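## Task

Get the AAA battery into the yellow box; releasing it is fine as soon as some part of it sits inside. Then shut the yellow box using the lid that belongs to it. Nothing may depend on the robot holding it at the end: open the gripper and pull the arm away once finished.

## Robot and tools

ROBOT. One arm with five joints (shoulder pan -1.920 to 1.920, shoulder lift -1.745 to 1.745, elbow flex -1.690 to 1.580, wrist flex -1.658 to 1.658, wrist roll -2.744 to 2.841, all rad), ending in a two-finger gripper. Because there is no sixth joint, the fingers always lie in the vertical plane through the base axis and the gripper, and a straight move that holds a tilted orientation often stalls. Pointing straight down works at most about 0.09 m above the base when the hand is about 0.16 m out, and only about 0.04 m high at 0.25 m out; a level hand works up to roughly 0.38 m. Near the base (within about 0.15 m, fingers down) keep the fifth joint between about -1.9 and 0.0 rad or the bracket or open finger may get too close to the arm. A mounting block under the base counts as arm for the clearance check.

GRIPPER. Fingers point along the gripper's +z axis and close along its y axis. Only the -y finger moves; the +y finger is fixed. The reported end_effector_position is the fixed pad's centre, about 5 mm back from its tip. Fully open, the moving fingertip sits about 85 mm nearer the wrist than the fixed tip; when closed it overshoots the fixed tip by up to about 4 mm. Allow at least about 0.5 s for open-to-closed.

FRAME. Scene frame: origin on the table under the base, +z up, +y to the left when facing +x. Positions in metres, orientations as quaternions w first. The base may tilt a little relative to the table, and the reported hand position drifts more at long reach; expect a few mm of error, about 1 cm far out.

ROW FORMAT. Every commanded pose is one row of 8 numbers: x, y, z, qw, qx, qy, qz, opening. x, y, z and the quaternion are an absolute target pose for the gripper in the scene frame. Opening runs -1 (closed) to +1 (fully open, 0.106 m); it scales with joint travel, not width (0 is about 0.074 m).

execute_actions(actions): a list of actions; each action is a list of up to 15 rows, one row per 1/30 s step, the last row repeated if fewer than 15. An empty list only reports state and images. An action is rejected if its target lies more than 0.6 m from the gripper's current position along any gripper axis; if the first action fails this or any action is malformed, nothing runs. Each step the command is clipped to within 70 mm and 16 degrees of the measured pose, so a far target may need several actions.

move(target, speed, blocking): drives the gripper in a straight line toward one absolute pose row. speed is the top path speed in m/s, 0.002 to 0.5 (default 0.25); rotation is capped at twice that in rad/s. Paths last 0.5 to 10 s. The opening is applied at the start. It does not avoid obstacles; faster moves and targets set deeper past contact hit and press harder. The gripper may lag, stray or overshoot the speed, mostly with a nearly straight arm. Result adds a move: line with the ending (done, off_target, moving, held, fault), the limits that acted (paced = pose clipped; held = some steps blocked, after which it can surge) and the distance to target. With blocking=false you get control back after 0.5 s; other moves and execute_actions are refused until wait or stop reports the end.

wait(seconds): 0 to 10 s, the arm keeps its last command; returns early if a running move ends. stop(): brakes a running move (needs room); fingers continue. zoom_image(camera, region): camera is cam_high, cam_low or cam_wrist (each 504x504); region [x0, y0, x1, y1] in pixels from the top-left, no larger than 504 by 504. finished_scene(scene): ends the current scene by its number; irreversible, and the result reports success and the next task.

RESULTS. Each result gives end_effector_position, end_effector_quat_wxyz, grip_measured (finger opening on the command scale), "Hand target" (pose the controller now drives toward), camera images, and for execute_actions some per-step positions, with HELD where a row was cut back. "pose unreachable" means the clearance check altered or blocked the command. FAULT and OVER-TEMPERATURE FAULT lines mean the arm stopped; MOTOR HOT warns from 55 °C (stop at 70 °C). Holding loads heats motors.

HANDLING. To grasp, command an opening clearly below grip_measured; the gap sets the squeeze (about 19 to 25 N per pad). Staying more than about 0.08 below for about 2 s total can silently weaken the grip; raising the command restores force but also releases. Gravity of the arm is compensated, not of a held object. Pushing hard against something rigid for about 2 s can silently weaken a motor; back off a few cm in one action to recover. Held parts may be tugged and loose objects nudged. Avoid drops, slams, hard pushes, and anything leaving the table. Typical order: locate the item and box in the images, grasp, lower it partly into the box, release, then pick up that box's lid and set it on, release and lift clear before ending the scene.

Each tool is called after "Call:" by a JSON object that holds its "method" and its "body", one argument or row to a line.

## Session

Call:
{"method": "execute_actions", "body": {
  "actions": []
}}

Scene clock: 0.00 s.
end_effector_position=(+0.1724, +0.2148, +0.3059) grip_measured=+1.00 end_effector_quat_wxyz=(+0.547, -0.372, +0.716, +0.224)
Joint positions: [-0.903 -0.4   -0.119  0.84  -1.429  0.106]
Motor temperatures (°C, as the motors report them): [24 24 21 23 20]
Hand target: +0.172, +0.215, +0.306; +0.547, -0.372, +0.716, +0.224

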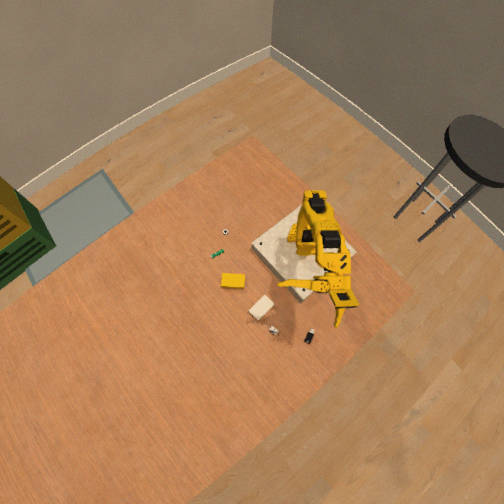

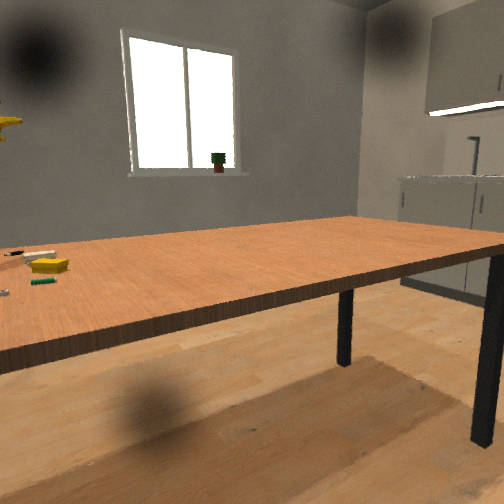

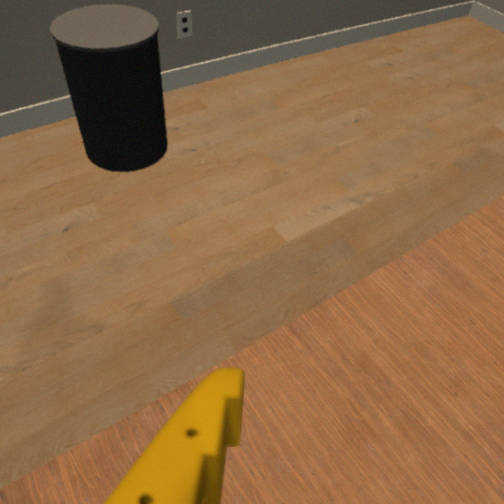

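Call:
{"method": "zoom_image", "body": {
  "camera": "cam_high",
  "region": [190, 180, 370, 360]
}}

Call:
{"method": "zoom_image", "body": {
  "camera": "cam_low",
  "region": [0, 230, 100, 310]
}}

Region (190, 180, 370, 360) of cam_high's 504x504 image, scaled by 2.800, with more detail than that image has.

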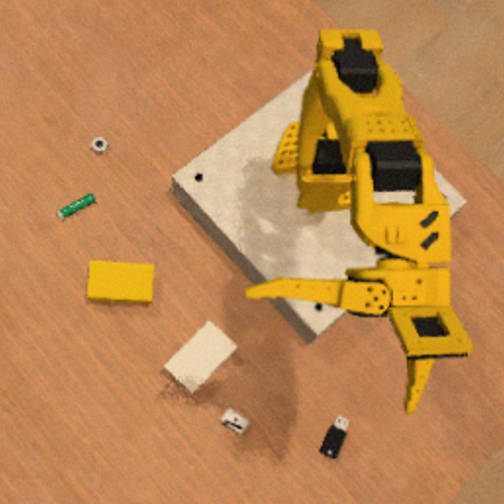

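Region (0, 230, 100, 310) of cam_low's 504x504 image, scaled by 5.040, with more detail than that image has; it fills the top 403 rows of this view, and the rest is white.

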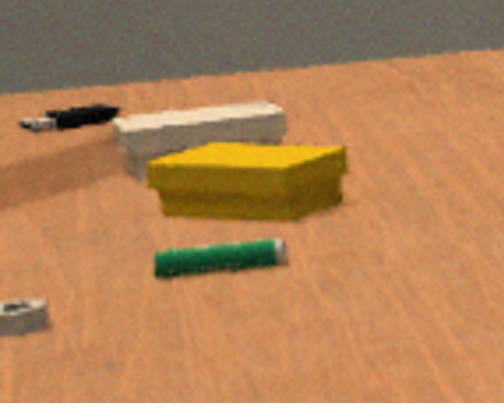

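Call:
{"method": "move", "body": {
  "target": [0.2,-0.05,0.1,0,0,1,0,1]
}}

Scene clock: 16.13 s.
end_effector_position=(+0.2002, -0.0483, +0.0995) grip_measured=+1.00 end_effector_quat_wxyz=(+0.010, -0.009, +1.000, +0.004)
Joint positions: [ 0.234  0.129  0.033  1.397 -1.235  0.106]
Motor temperatures (°C, as the motors report them): [24 24 21 23 20]
Hand target: +0.198, -0.050, +0.097; -0.001, -0.009, +1.000, +0.007
Off the commanded pose: 0.002 m, 2 deg.
move: done

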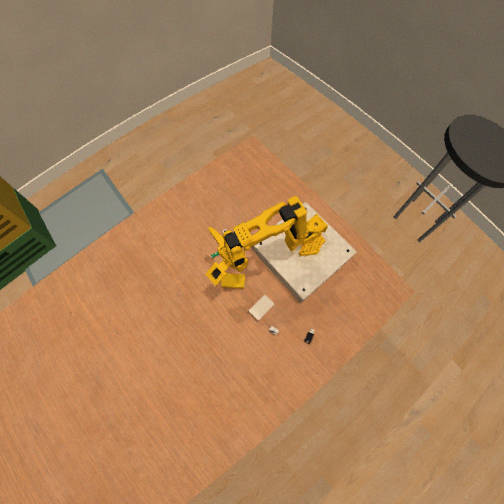

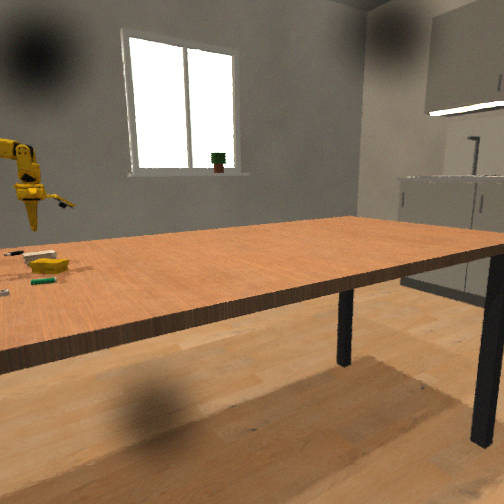

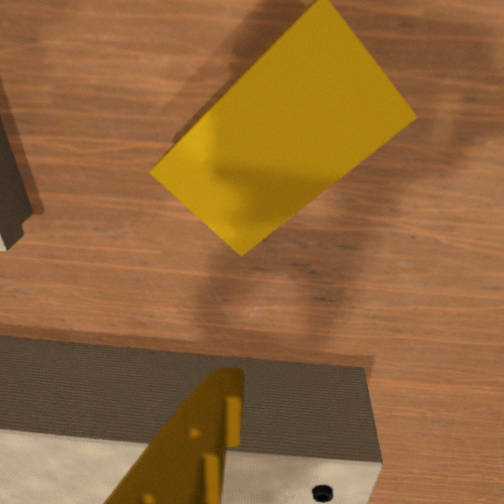

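Call:
{"method": "move", "body": {
  "target": [0.24,-0.09,0.07,0,0,1,0,1]
}}

Scene clock: 24.50 s.
end_effector_position=(+0.2425, -0.0903, +0.0751) grip_measured=+1.00 end_effector_quat_wxyz=(+0.015, +0.000, +1.000, +0.001)
Joint positions: [ 0.347  0.684 -0.628  1.492 -1.139  0.106]
Motor temperatures (°C, as the motors report them): [24 24 21 23 20]
Hand target: +0.239, -0.091, +0.071; +0.002, -0.000, +1.000, +0.006
Off the commanded pose: 0.006 m, 2 deg.
move: done

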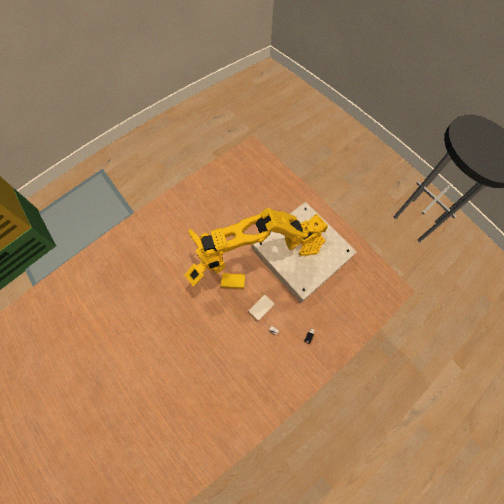

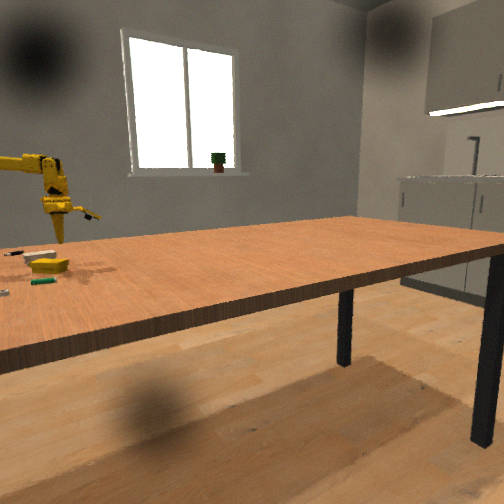

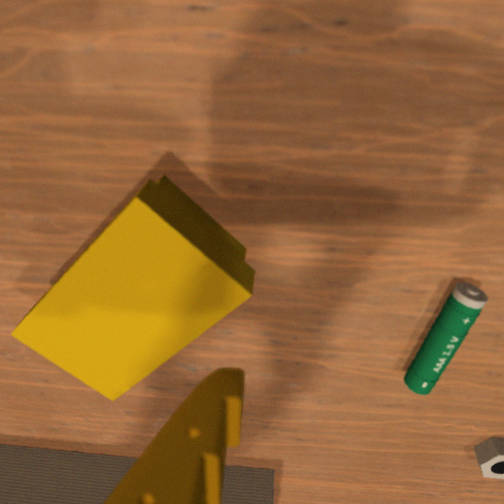

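Call:
{"method": "move", "body": {
  "target": [0.273,-0.037,0.06,0,0.415,0.91,0,0.3]
}}

Call:
{"method": "zoom_image", "body": {
  "camera": "cam_low",
  "region": [0, 190, 130, 300]
}}

Scene clock: 45.20 s.
end_effector_position=(+0.2773, -0.0397, +0.0653) grip_measured=+0.31 end_effector_quat_wxyz=(+0.014, +0.414, +0.910, +0.010)
Joint positions: [ 0.128  0.911 -0.943  1.576 -2.213  0.09 ]
Motor temperatures (°C, as the motors report them): [24 24 21 23 20]
Hand target: +0.275, -0.037, +0.061; +0.001, +0.414, +0.910, +0.007
Off the commanded pose: 0.007 m, 2 deg.
move: done

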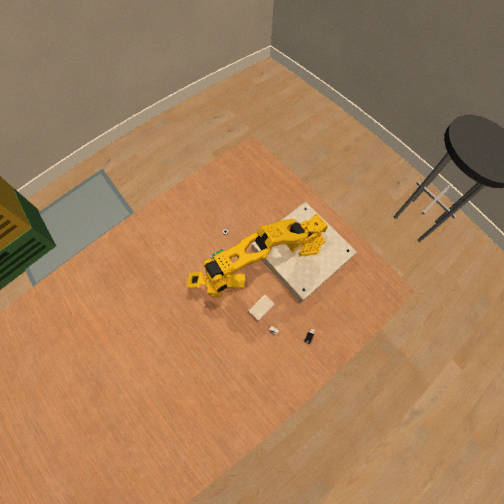

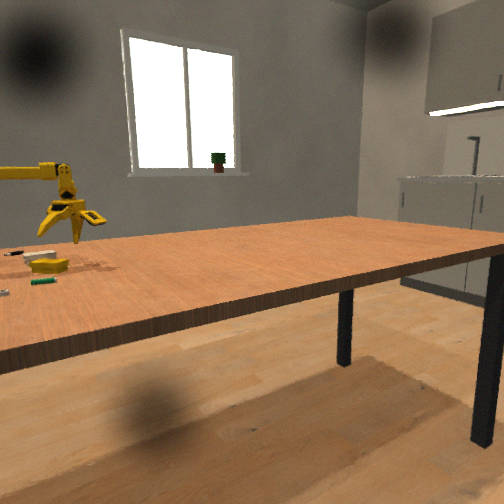

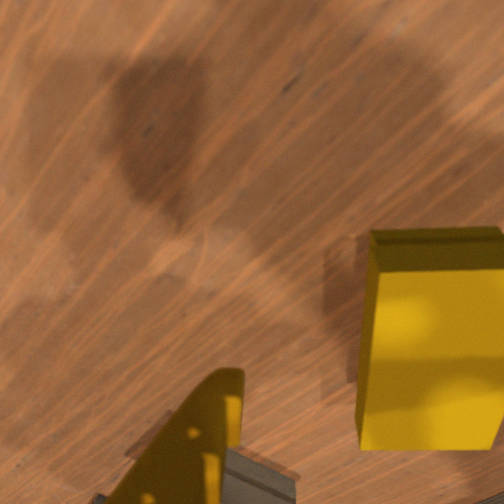

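Region (0, 190, 130, 300) of cam_low's 504x504 image, scaled by 3.877, with more detail than that image has; it fills the top 426 rows of this view, and the rest is white.

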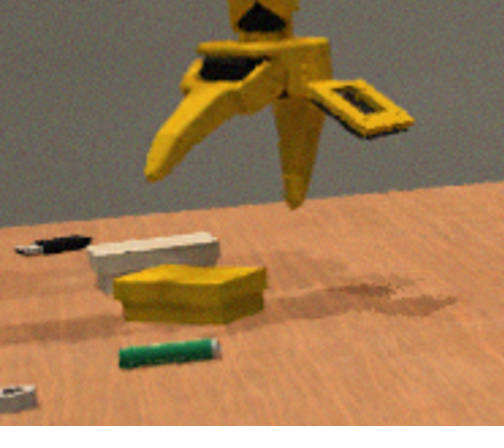

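Call:
{"method": "move", "body": {
  "target": [0.25,-0.058,0.055,0,0.415,0.91,0,0.3]
}}

Scene clock: 59.37 s.
end_effector_position=(+0.2500, -0.0554, +0.0535) grip_measured=+0.31 end_effector_quat_wxyz=(-0.006, +0.416, +0.910, +0.005)
Joint positions: [ 0.208  0.663 -0.428  1.351 -2.136  0.09 ]
Motor temperatures (°C, as the motors report them): [24 24 21 23 20]
Hand target: +0.249, -0.058, +0.054; -0.003, +0.416, +0.910, +0.006
Off the commanded pose: 0.003 m, 1 deg.
move: done

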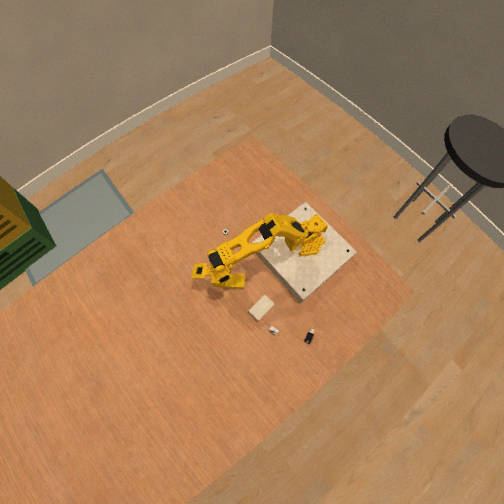

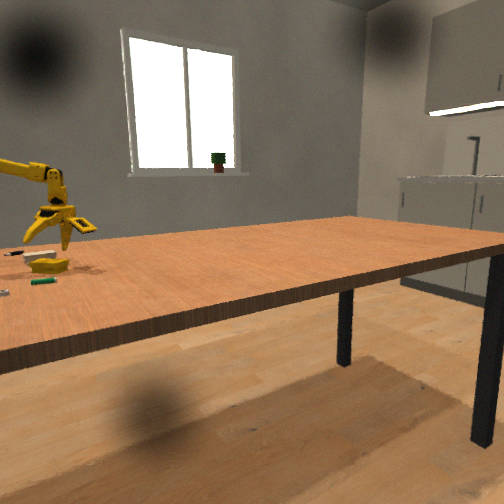

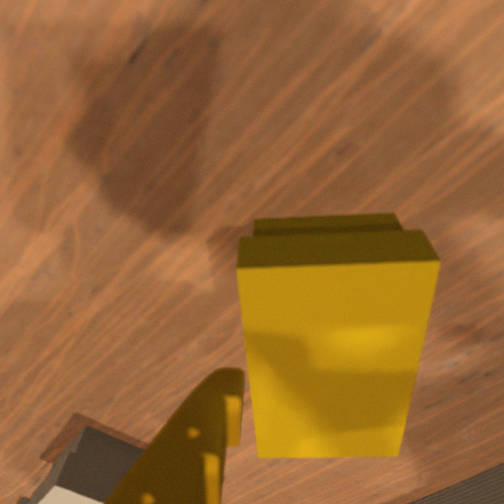

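Call:
{"method": "move", "body": {
  "target": [0.254,-0.059,0.02,0,0.415,0.91,0,0.3],
  "speed": 0.05
}}

Call:
{"method": "zoom_image", "body": {
  "camera": "cam_low",
  "region": [0, 200, 120, 300]
}}

Scene clock: 72.03 s.
end_effector_position=(+0.2579, -0.0578, +0.0267) grip_measured=+0.31 end_effector_quat_wxyz=(+0.008, +0.415, +0.910, +0.008)
Joint positions: [ 0.211  0.778 -0.42   1.199 -2.132  0.09 ]
Motor temperatures (°C, as the motors report them): [24 24 21 23 20]
Hand target: +0.255, -0.059, +0.020; -0.001, +0.415, +0.910, +0.006
Off the commanded pose: 0.008 m, 1 deg.
move: done

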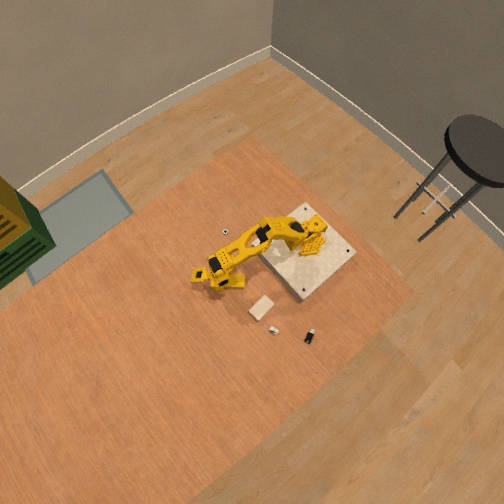

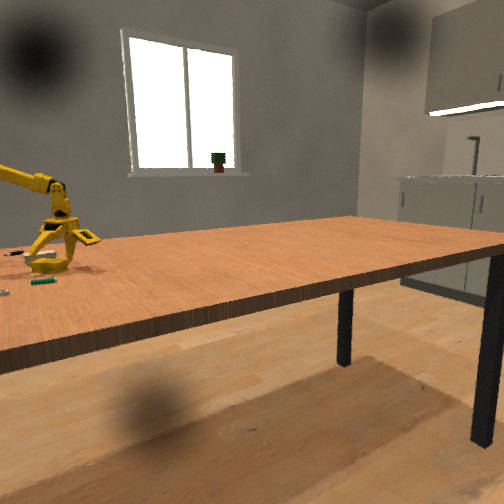

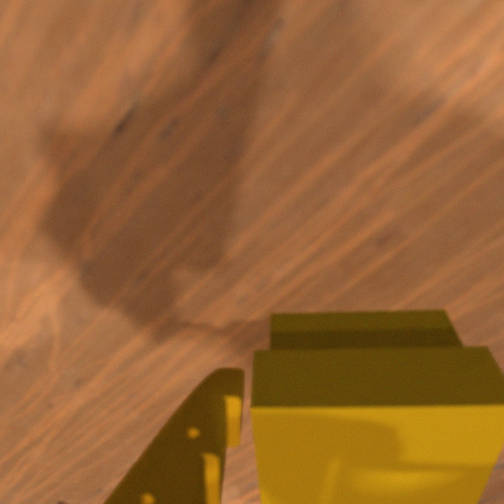

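Region (0, 200, 120, 300) of cam_low's 504x504 image, scaled by 4.200, with more detail than that image has.

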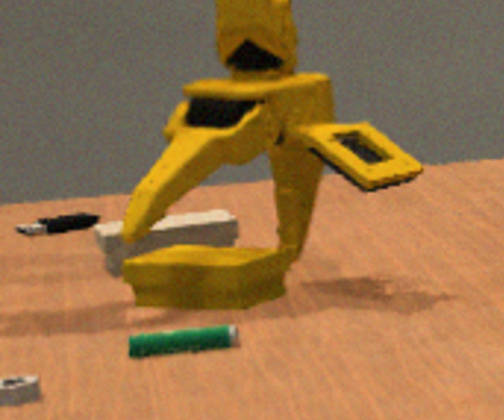

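Call:
{"method": "move", "body": {
  "target": [0.241,-0.043,0.013,0,0.415,0.91,0,0.3],
  "speed": 0.04
}}

Call:
{"method": "zoom_image", "body": {
  "camera": "cam_low",
  "region": [0, 200, 120, 300]
}}

Scene clock: 81.40 s.
end_effector_position=(+0.2407, -0.0446, +0.0116) grip_measured=+0.31 end_effector_quat_wxyz=(-0.007, +0.415, +0.910, +0.005)
Joint positions: [ 0.175  0.699 -0.159  1.047 -2.167  0.09 ]
Motor temperatures (°C, as the motors report them): [24 24 21 23 20]
Hand target: +0.242, -0.043, +0.013; -0.002, +0.415, +0.910, +0.006
Off the commanded pose: 0.002 m, 1 deg.
move: done

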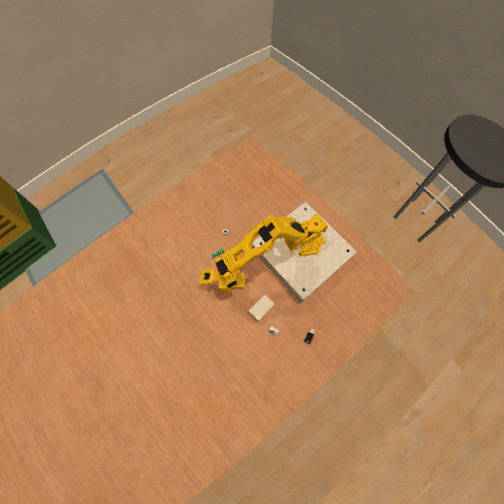

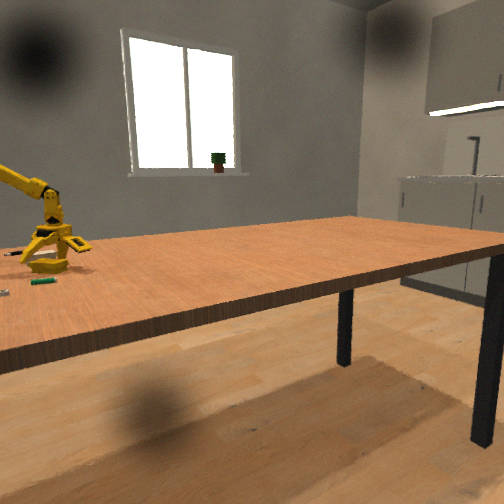

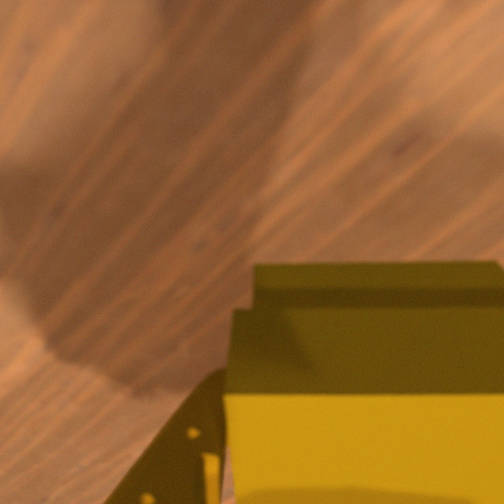

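Region (0, 200, 120, 300) of cam_low's 504x504 image, scaled by 4.200, with more detail than that image has.

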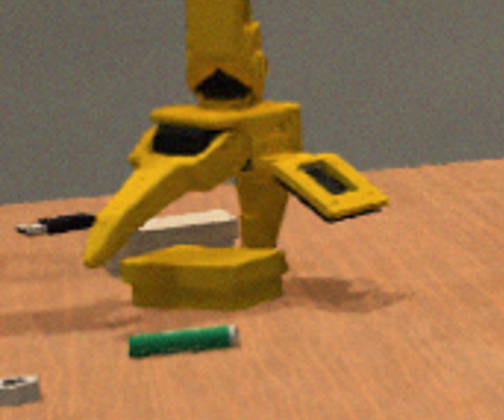

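Call:
{"method": "execute_actions", "body": {
  "actions": [
    [[0.241,-0.043,0.017,0,0.415,0.91,0,-0.1]],
    [[0.241,-0.043,0.017,0,0.415,0.91,0,-0.45]],
    [[0.241,-0.043,0.017,0,0.415,0.91,0,-0.6]],
    [[0.241,-0.043,0.017,0,0.415,0.91,0,-0.6]]
  ]
}}

Scene clock: 94.70 s.
end_effector_position=(+0.2435, -0.0453, +0.0164) grip_measured=-0.48 end_effector_quat_wxyz=(+0.004, +0.415, +0.910, +0.007)
Joint positions: [ 0.175  0.673 -0.153  1.046 -2.167  0.041]
Motor temperatures (°C, as the motors report them): [24 24 21 23 20]
Hand target: +0.241, -0.043, +0.017; -0.002, +0.415, +0.910, +0.006
Off the commanded pose: 0.003 m, 1 deg.
Step readings (end_effector_position; steps 1 to 15: 1st action; 16 to 30: 2nd action; 31 to 45: 3rd action; 46 to 60: 4th action):
0: (+0.2412, -0.0447, +0.0119)
1: (+0.2409, -0.0446, +0.0117)
2: (+0.2409, -0.0446, +0.0123)
4: (+0.2424, -0.0450, +0.0148)
8: (+0.2435, -0.0453, +0.0164)
15: (+0.2435, -0.0453, +0.0164)
16: (+0.2435, -0.0453, +0.0164)
17: (+0.2435, -0.0453, +0.0164)
19: (+0.2435, -0.0453, +0.0164)
23: (+0.2435, -0.0453, +0.0164)
30: (+0.2435, -0.0453, +0.0164)
31: (+0.2435, -0.0453, +0.0164)
32: (+0.2435, -0.0453, +0.0164)
34: (+0.2435, -0.0453, +0.0164)
38: (+0.2435, -0.0453, +0.0164)
45: (+0.2435, -0.0453, +0.0164)
46: (+0.2435, -0.0453, +0.0164)
47: (+0.2435, -0.0453, +0.0164)
49: (+0.2435, -0.0453, +0.0164)
53: (+0.2435, -0.0453, +0.0164)
60: end_effector_position above

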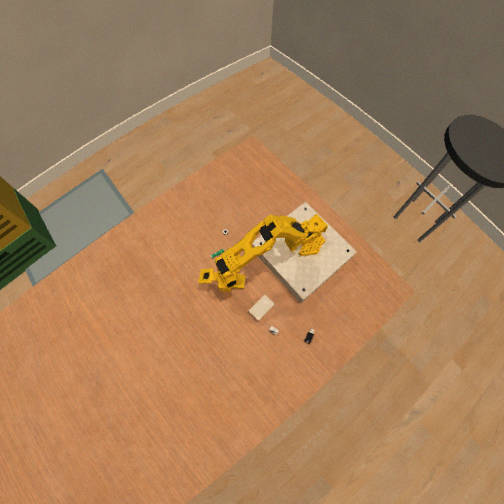

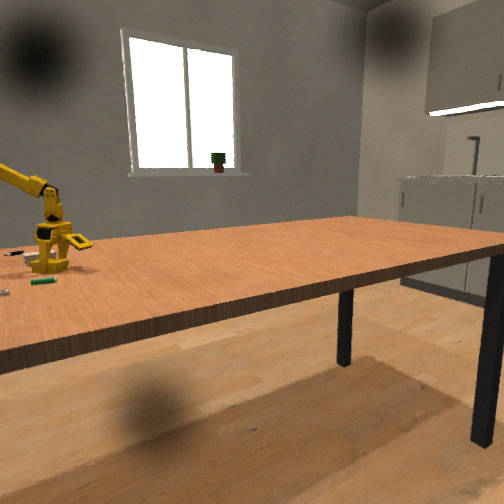

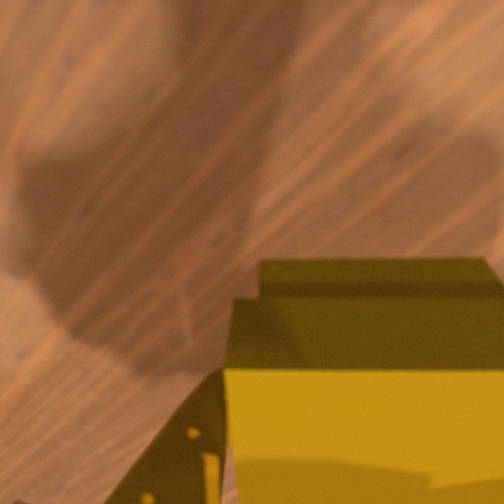

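Use −0.55 and lift slowly.

Call:
{"method": "move", "body": {
  "target": [0.242,-0.044,0.05,0,0.415,0.91,0,-0.55],
  "speed": 0.04
}}

Call:
{"method": "zoom_image", "body": {
  "camera": "cam_low",
  "region": [0, 200, 120, 300]
}}

Scene clock: 99.20 s.
end_effector_position=(+0.2392, -0.0447, +0.0456) grip_measured=-0.48 end_effector_quat_wxyz=(-0.008, +0.415, +0.910, +0.005)
Joint positions: [ 0.175  0.558 -0.193  1.224 -2.167  0.041]
Motor temperatures (°C, as the motors report them): [24 24 21 23 20]
Hand target: +0.241, -0.044, +0.050; -0.002, +0.415, +0.910, +0.006
Off the commanded pose: 0.005 m, 1 deg.
move: done

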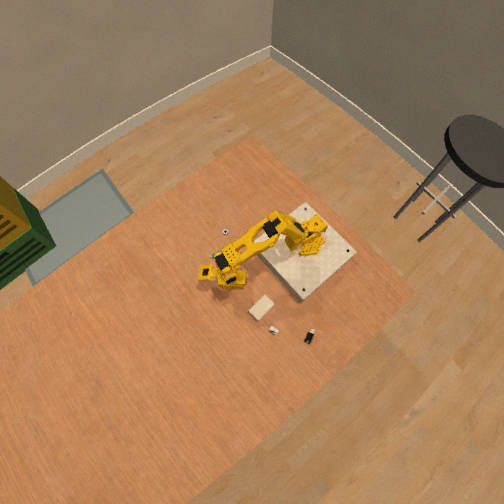

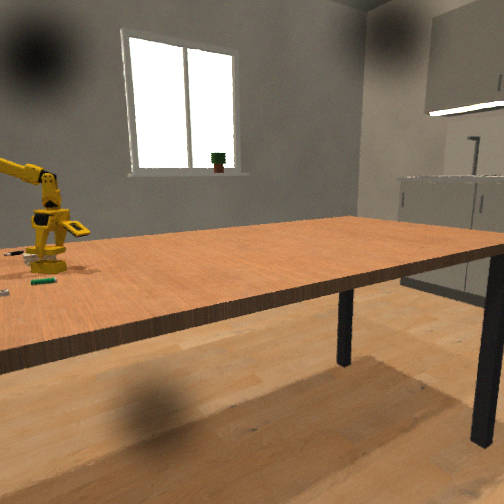

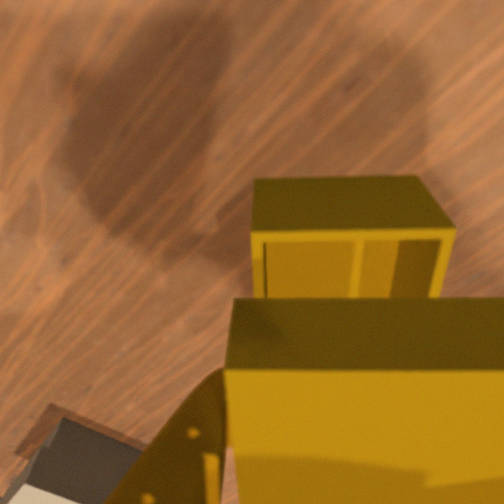

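Region (0, 200, 120, 300) of cam_low's 504x504 image, scaled by 4.200, with more detail than that image has.

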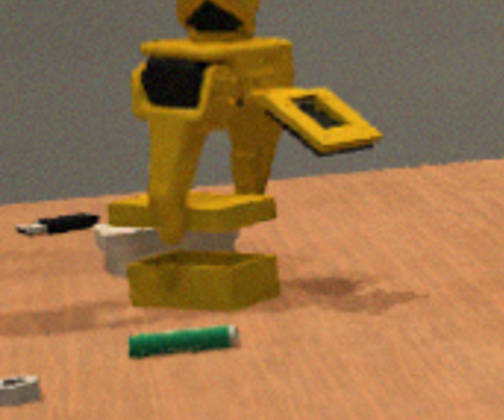

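Call:
{"method": "move", "body": {
  "target": [0.283,0.015,0.05,0,0.415,0.91,0,-0.55],
  "speed": 0.08
}}

Call:
{"method": "move", "body": {
  "target": [0.281,0.015,0.012,0,0.415,0.91,0,-0.55],
  "speed": 0.04
}}

Scene clock: 111.27 s.
end_effector_position=(+0.2873, +0.0127, +0.0554) grip_measured=-0.48 end_effector_quat_wxyz=(+0.015, +0.414, +0.910, +0.014)
Joint positions: [-0.062  1.078 -1.167  1.629 -2.403  0.041]
Motor temperatures (°C, as the motors report them): [24 24 21 23 20]
Hand target: +0.284, +0.015, +0.051; +0.004, +0.415, +0.910, +0.008
Off the commanded pose: 0.007 m, 2 deg.
joint sent to its limit — the command would take joint 4 (wrist flex) past its upper limit, so that joint was sent only as far as its limit.
move: done

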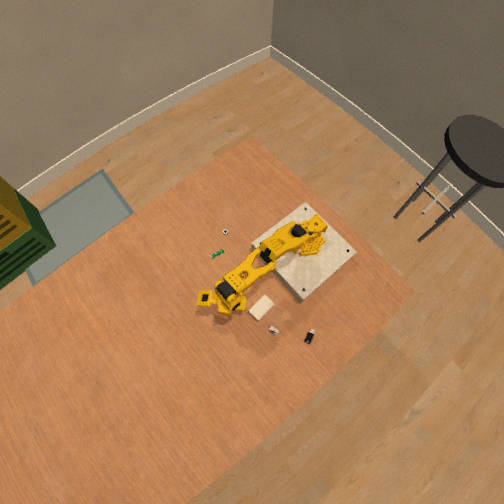

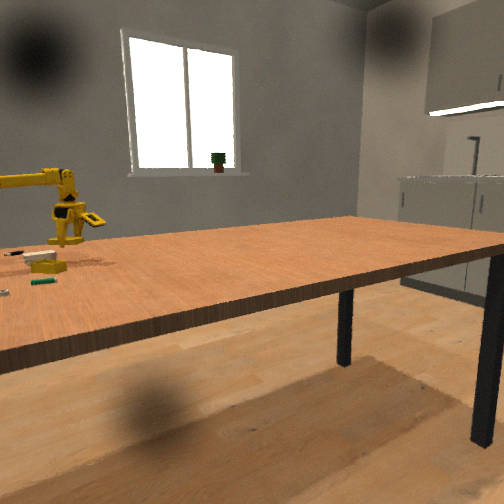

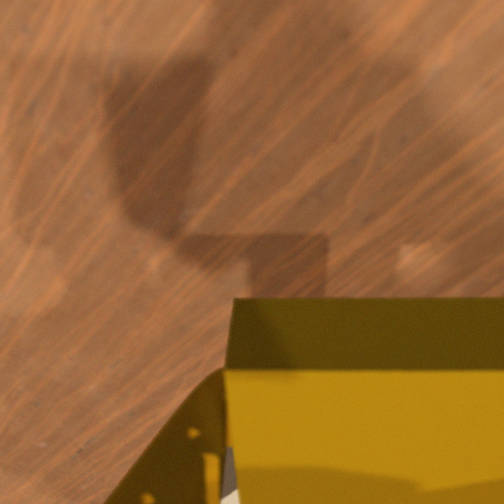

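Scene clock: 112.67 s.
end_effector_position=(+0.2862, +0.0131, +0.0201) grip_measured=-0.48 end_effector_quat_wxyz=(+0.010, +0.414, +0.910, +0.011)
Joint positions: [-0.062  1.095 -0.937  1.394 -2.403  0.041]
Motor temperatures (°C, as the motors report them): [24 24 21 23 20]
Hand target: +0.282, +0.015, +0.012; -0.002, +0.415, +0.910, +0.005
Off the commanded pose: 0.010 m, 2 deg.
move: done

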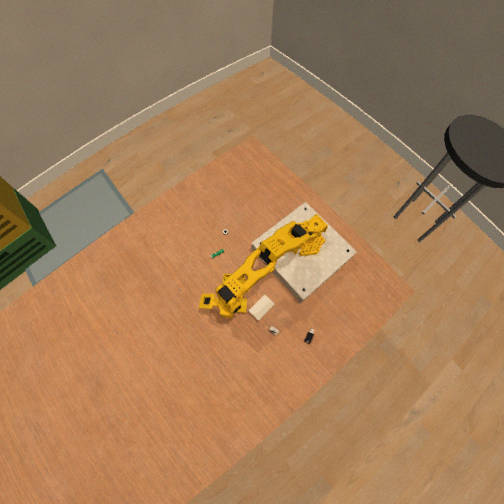

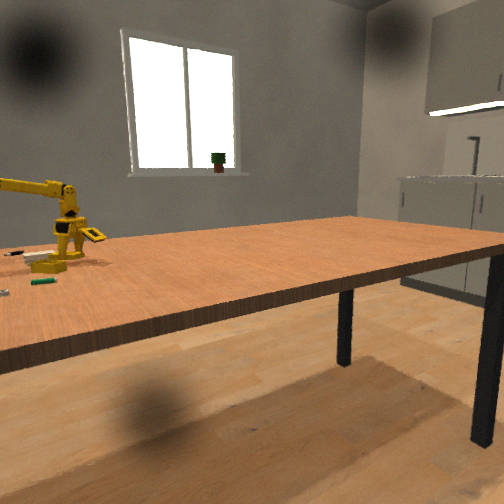

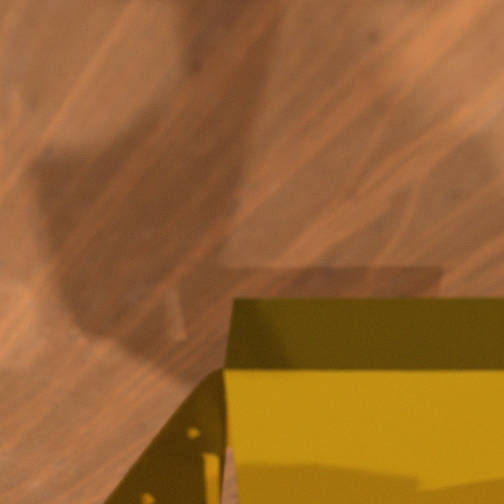

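Call:
{"method": "move", "body": {
  "target": [0.281,0.015,0.0,0,0.415,0.91,0,-0.55],
  "speed": 0.03
}}

Call:
{"method": "execute_actions", "body": {
  "actions": [
    [[0.281,0.015,0.0,0,0.415,0.91,0,-0.3]],
    [[0.281,0.015,0.002,0,0.415,0.91,0,-0.1]]
  ]
}}

Call:
{"method": "move", "body": {
  "target": [0.28,0.017,0.055,0,0.415,0.91,0,-0.1],
  "speed": 0.08
}}

Call:
{"method": "move", "body": {
  "target": [0.22,-0.14,0.08,0,0.242,0.97,0,-0.4]
}}

Scene clock: 121.70 s.
end_effector_position=(+0.2873, +0.0132, +0.0118) grip_measured=-0.48 end_effector_quat_wxyz=(+0.013, +0.414, +0.910, +0.013)
Joint positions: [-0.062  1.118 -0.917  1.343 -2.403  0.041]
Motor temperatures (°C, as the motors report them): [24 24 21 23 20]
Hand target: +0.281, +0.015, +0.000; -0.003, +0.415, +0.910, +0.005
Off the commanded pose: 0.014 m, 2 deg.
move: off_target

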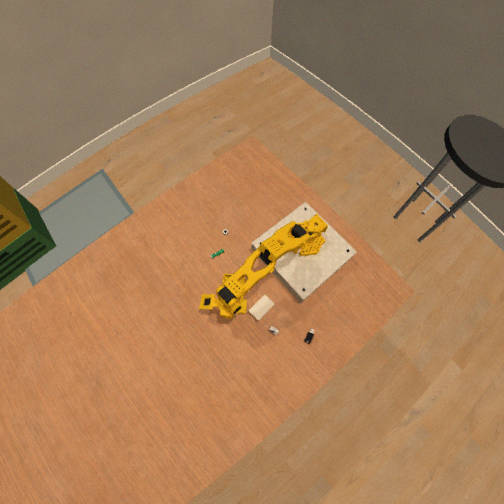

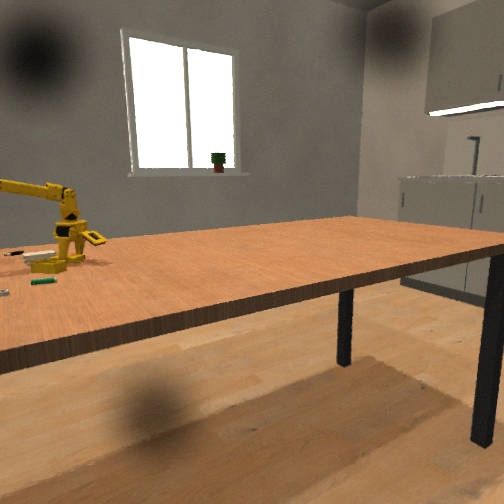

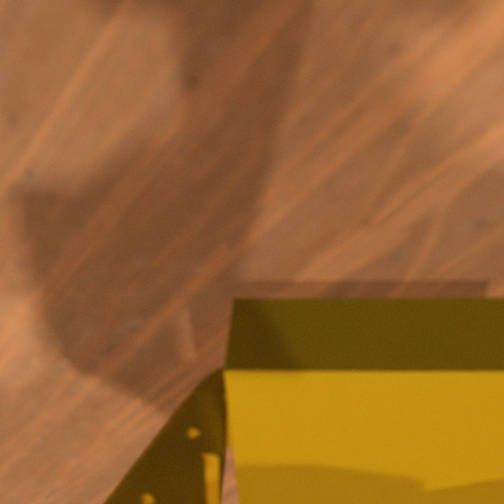

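Scene clock: 122.70 s.
end_effector_position=(+0.2880, +0.0132, +0.0115) grip_measured=-0.11 end_effector_quat_wxyz=(+0.015, +0.414, +0.910, +0.014)
Joint positions: [-0.062  1.118 -0.914  1.336 -2.403  0.067]
Motor temperatures (°C, as the motors report them): [24 24 21 23 20]
Hand target: +0.281, +0.015, +0.002; -0.003, +0.415, +0.910, +0.005
Off the commanded pose: 0.012 m, 2 deg.
Step readings (end_effector_position; steps 1 to 15: 1st action; 16 to 30: 2nd action):
0: (+0.2873, +0.0132, +0.0118)
1: (+0.2875, +0.0132, +0.0119)
2: (+0.2878, +0.0132, +0.0117)
4: (+0.2880, +0.0132, +0.0115)
8: (+0.2880, +0.0132, +0.0115)
15: (+0.2880, +0.0132, +0.0115)
16: (+0.2880, +0.0132, +0.0115)
17: (+0.2880, +0.0132, +0.0115)
19: (+0.2880, +0.0132, +0.0115)
23: (+0.2880, +0.0132, +0.0115)
30: end_effector_position above

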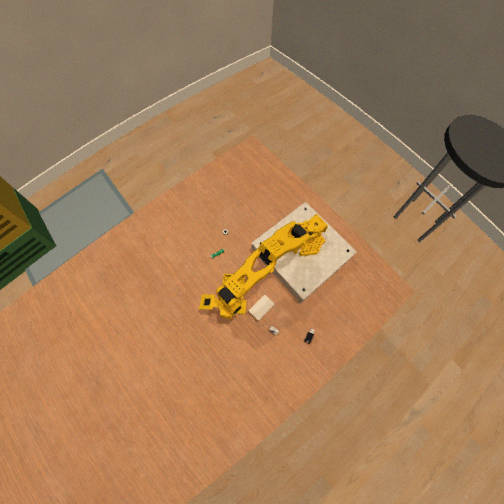

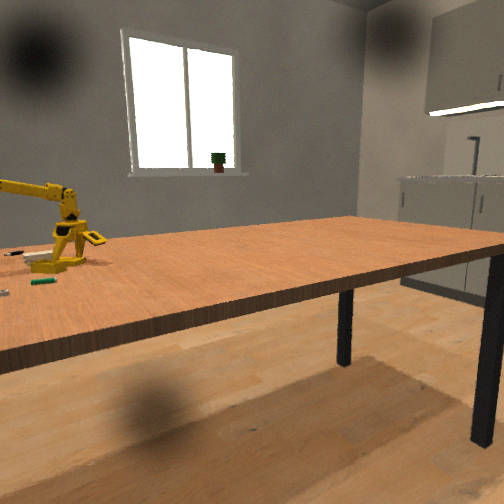

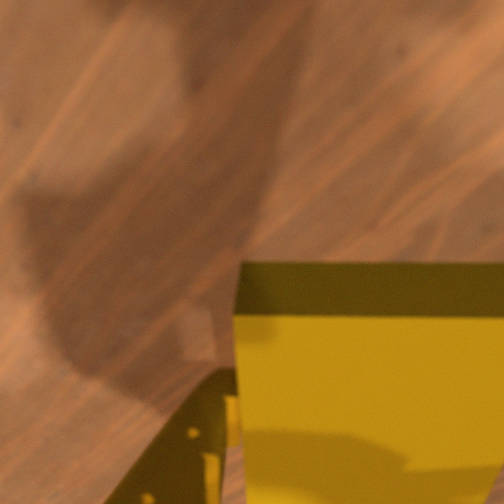

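Scene clock: 123.80 s.
end_effector_position=(+0.2800, +0.0146, +0.0541) grip_measured=-0.11 end_effector_quat_wxyz=(+0.000, +0.415, +0.910, +0.006)
Joint positions: [-0.07   0.994 -1.006  1.586 -2.413  0.067]
Motor temperatures (°C, as the motors report them): [24 24 21 23 20]
Hand target: +0.279, +0.017, +0.055; -0.002, +0.415, +0.910, +0.005
Off the commanded pose: 0.003 m, 1 deg.
move: done

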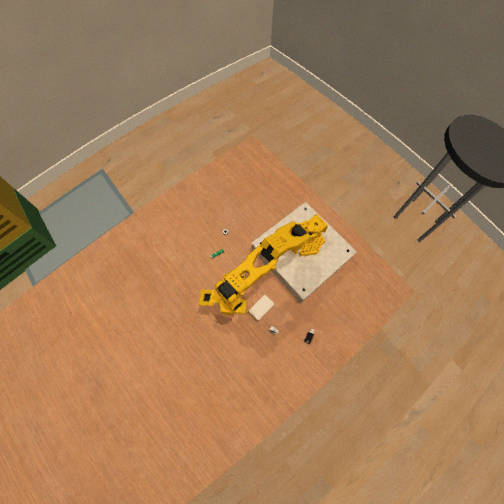

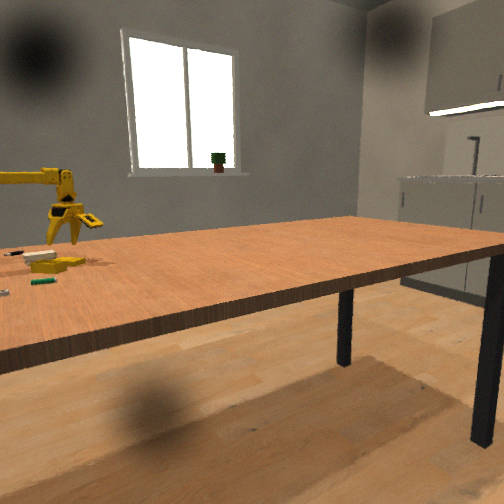

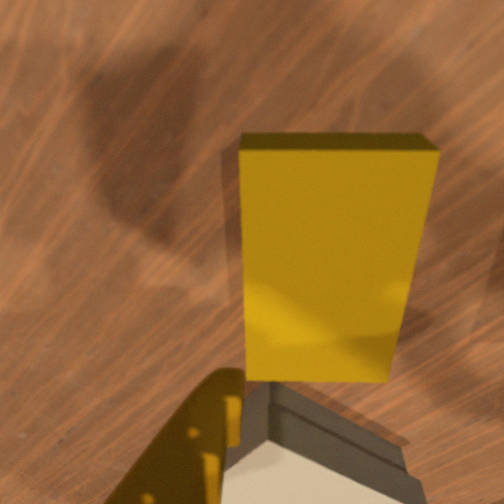

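Scene clock: 125.03 s.
end_effector_position=(+0.2136, -0.1365, +0.0761) grip_measured=-0.39 end_effector_quat_wxyz=(-0.008, +0.242, +0.970, +0.010)
Joint positions: [ 0.562  0.684 -0.641  1.55  -1.414  0.048]
Motor temperatures (°C, as the motors report them): [24 24 21 23 20]
Hand target: +0.215, -0.140, +0.079; +0.005, +0.242, +0.970, +0.006
Off the commanded pose: 0.008 m, 2 deg.
move: done

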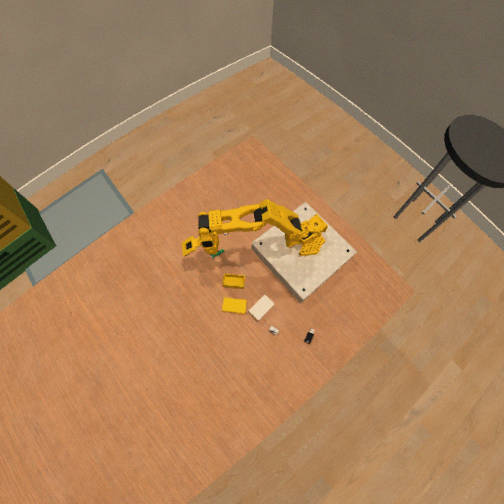

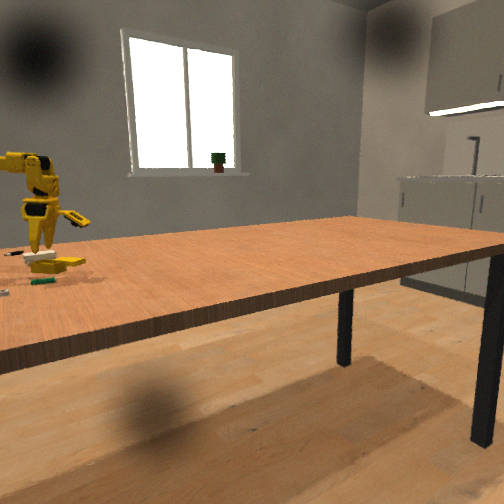

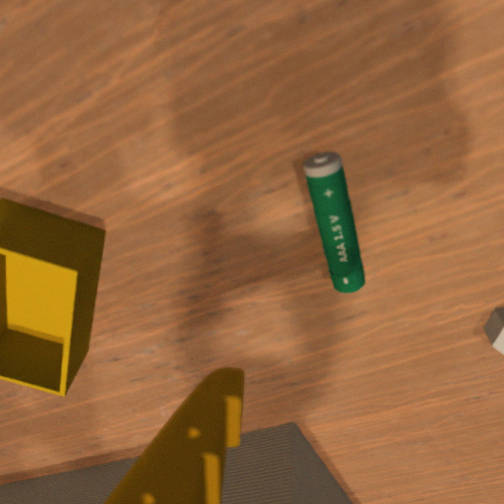

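Call:
{"method": "move", "body": {
  "target": [0.216,-0.164,0.035,0,0.156,0.988,0,-0.5],
  "speed": 0.1
}}

Scene clock: 139.30 s.
end_effector_position=(+0.2199, -0.1653, +0.0401) grip_measured=-0.49 end_effector_quat_wxyz=(+0.016, +0.157, +0.987, -0.001)
Joint positions: [ 0.636  0.957 -0.854  1.438 -1.167  0.04 ]
Motor temperatures (°C, as the motors report them): [24 24 21 23 20]
Hand target: +0.216, -0.165, +0.035; +0.004, +0.157, +0.988, +0.006
Off the commanded pose: 0.007 m, 2 deg.
move: done

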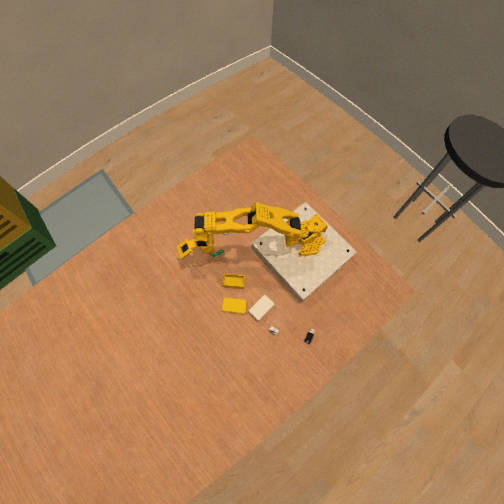

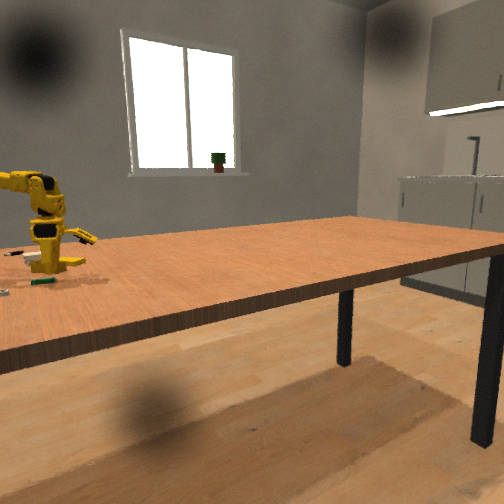

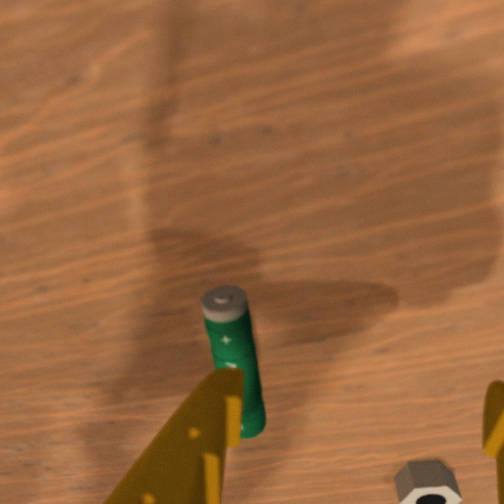

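Call:
{"method": "move", "body": {
  "target": [0.207,-0.153,0.022,0,0.087,0.996,0,-0.68],
  "speed": 0.05
}}

Scene clock: 148.47 s.
end_effector_position=(+0.2064, -0.1543, +0.0209) grip_measured=-0.67 end_effector_quat_wxyz=(+0.000, +0.095, +0.995, +0.008)
Joint positions: [ 0.634  0.851 -0.518  1.245 -1.043  0.027]
Motor temperatures (°C, as the motors report them): [24 24 21 23 20]
Hand target: +0.208, -0.153, +0.022; +0.003, +0.086, +0.996, +0.006
Off the commanded pose: 0.002 m, 1 deg.
move: done

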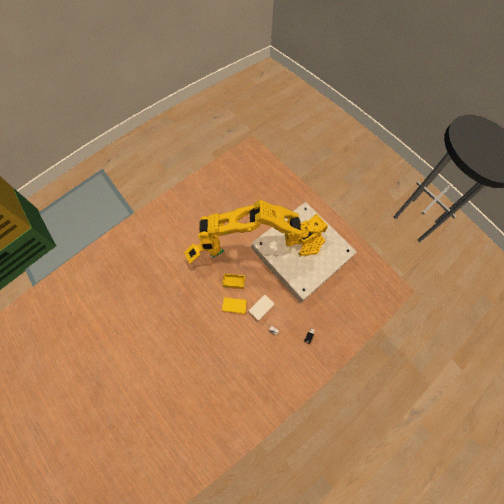

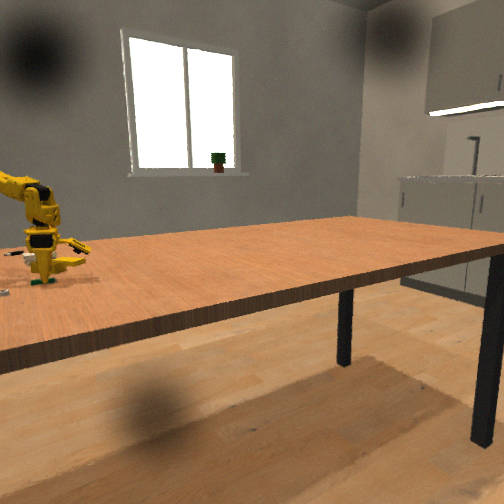

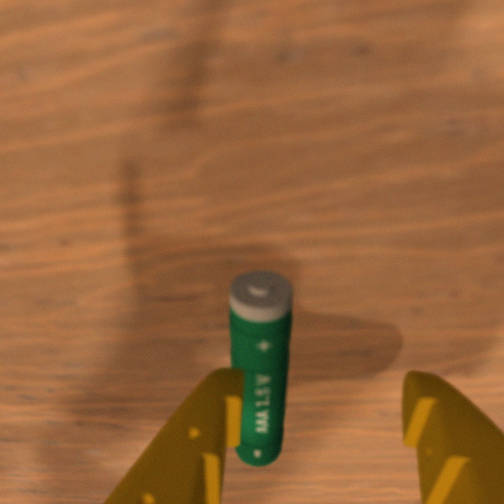

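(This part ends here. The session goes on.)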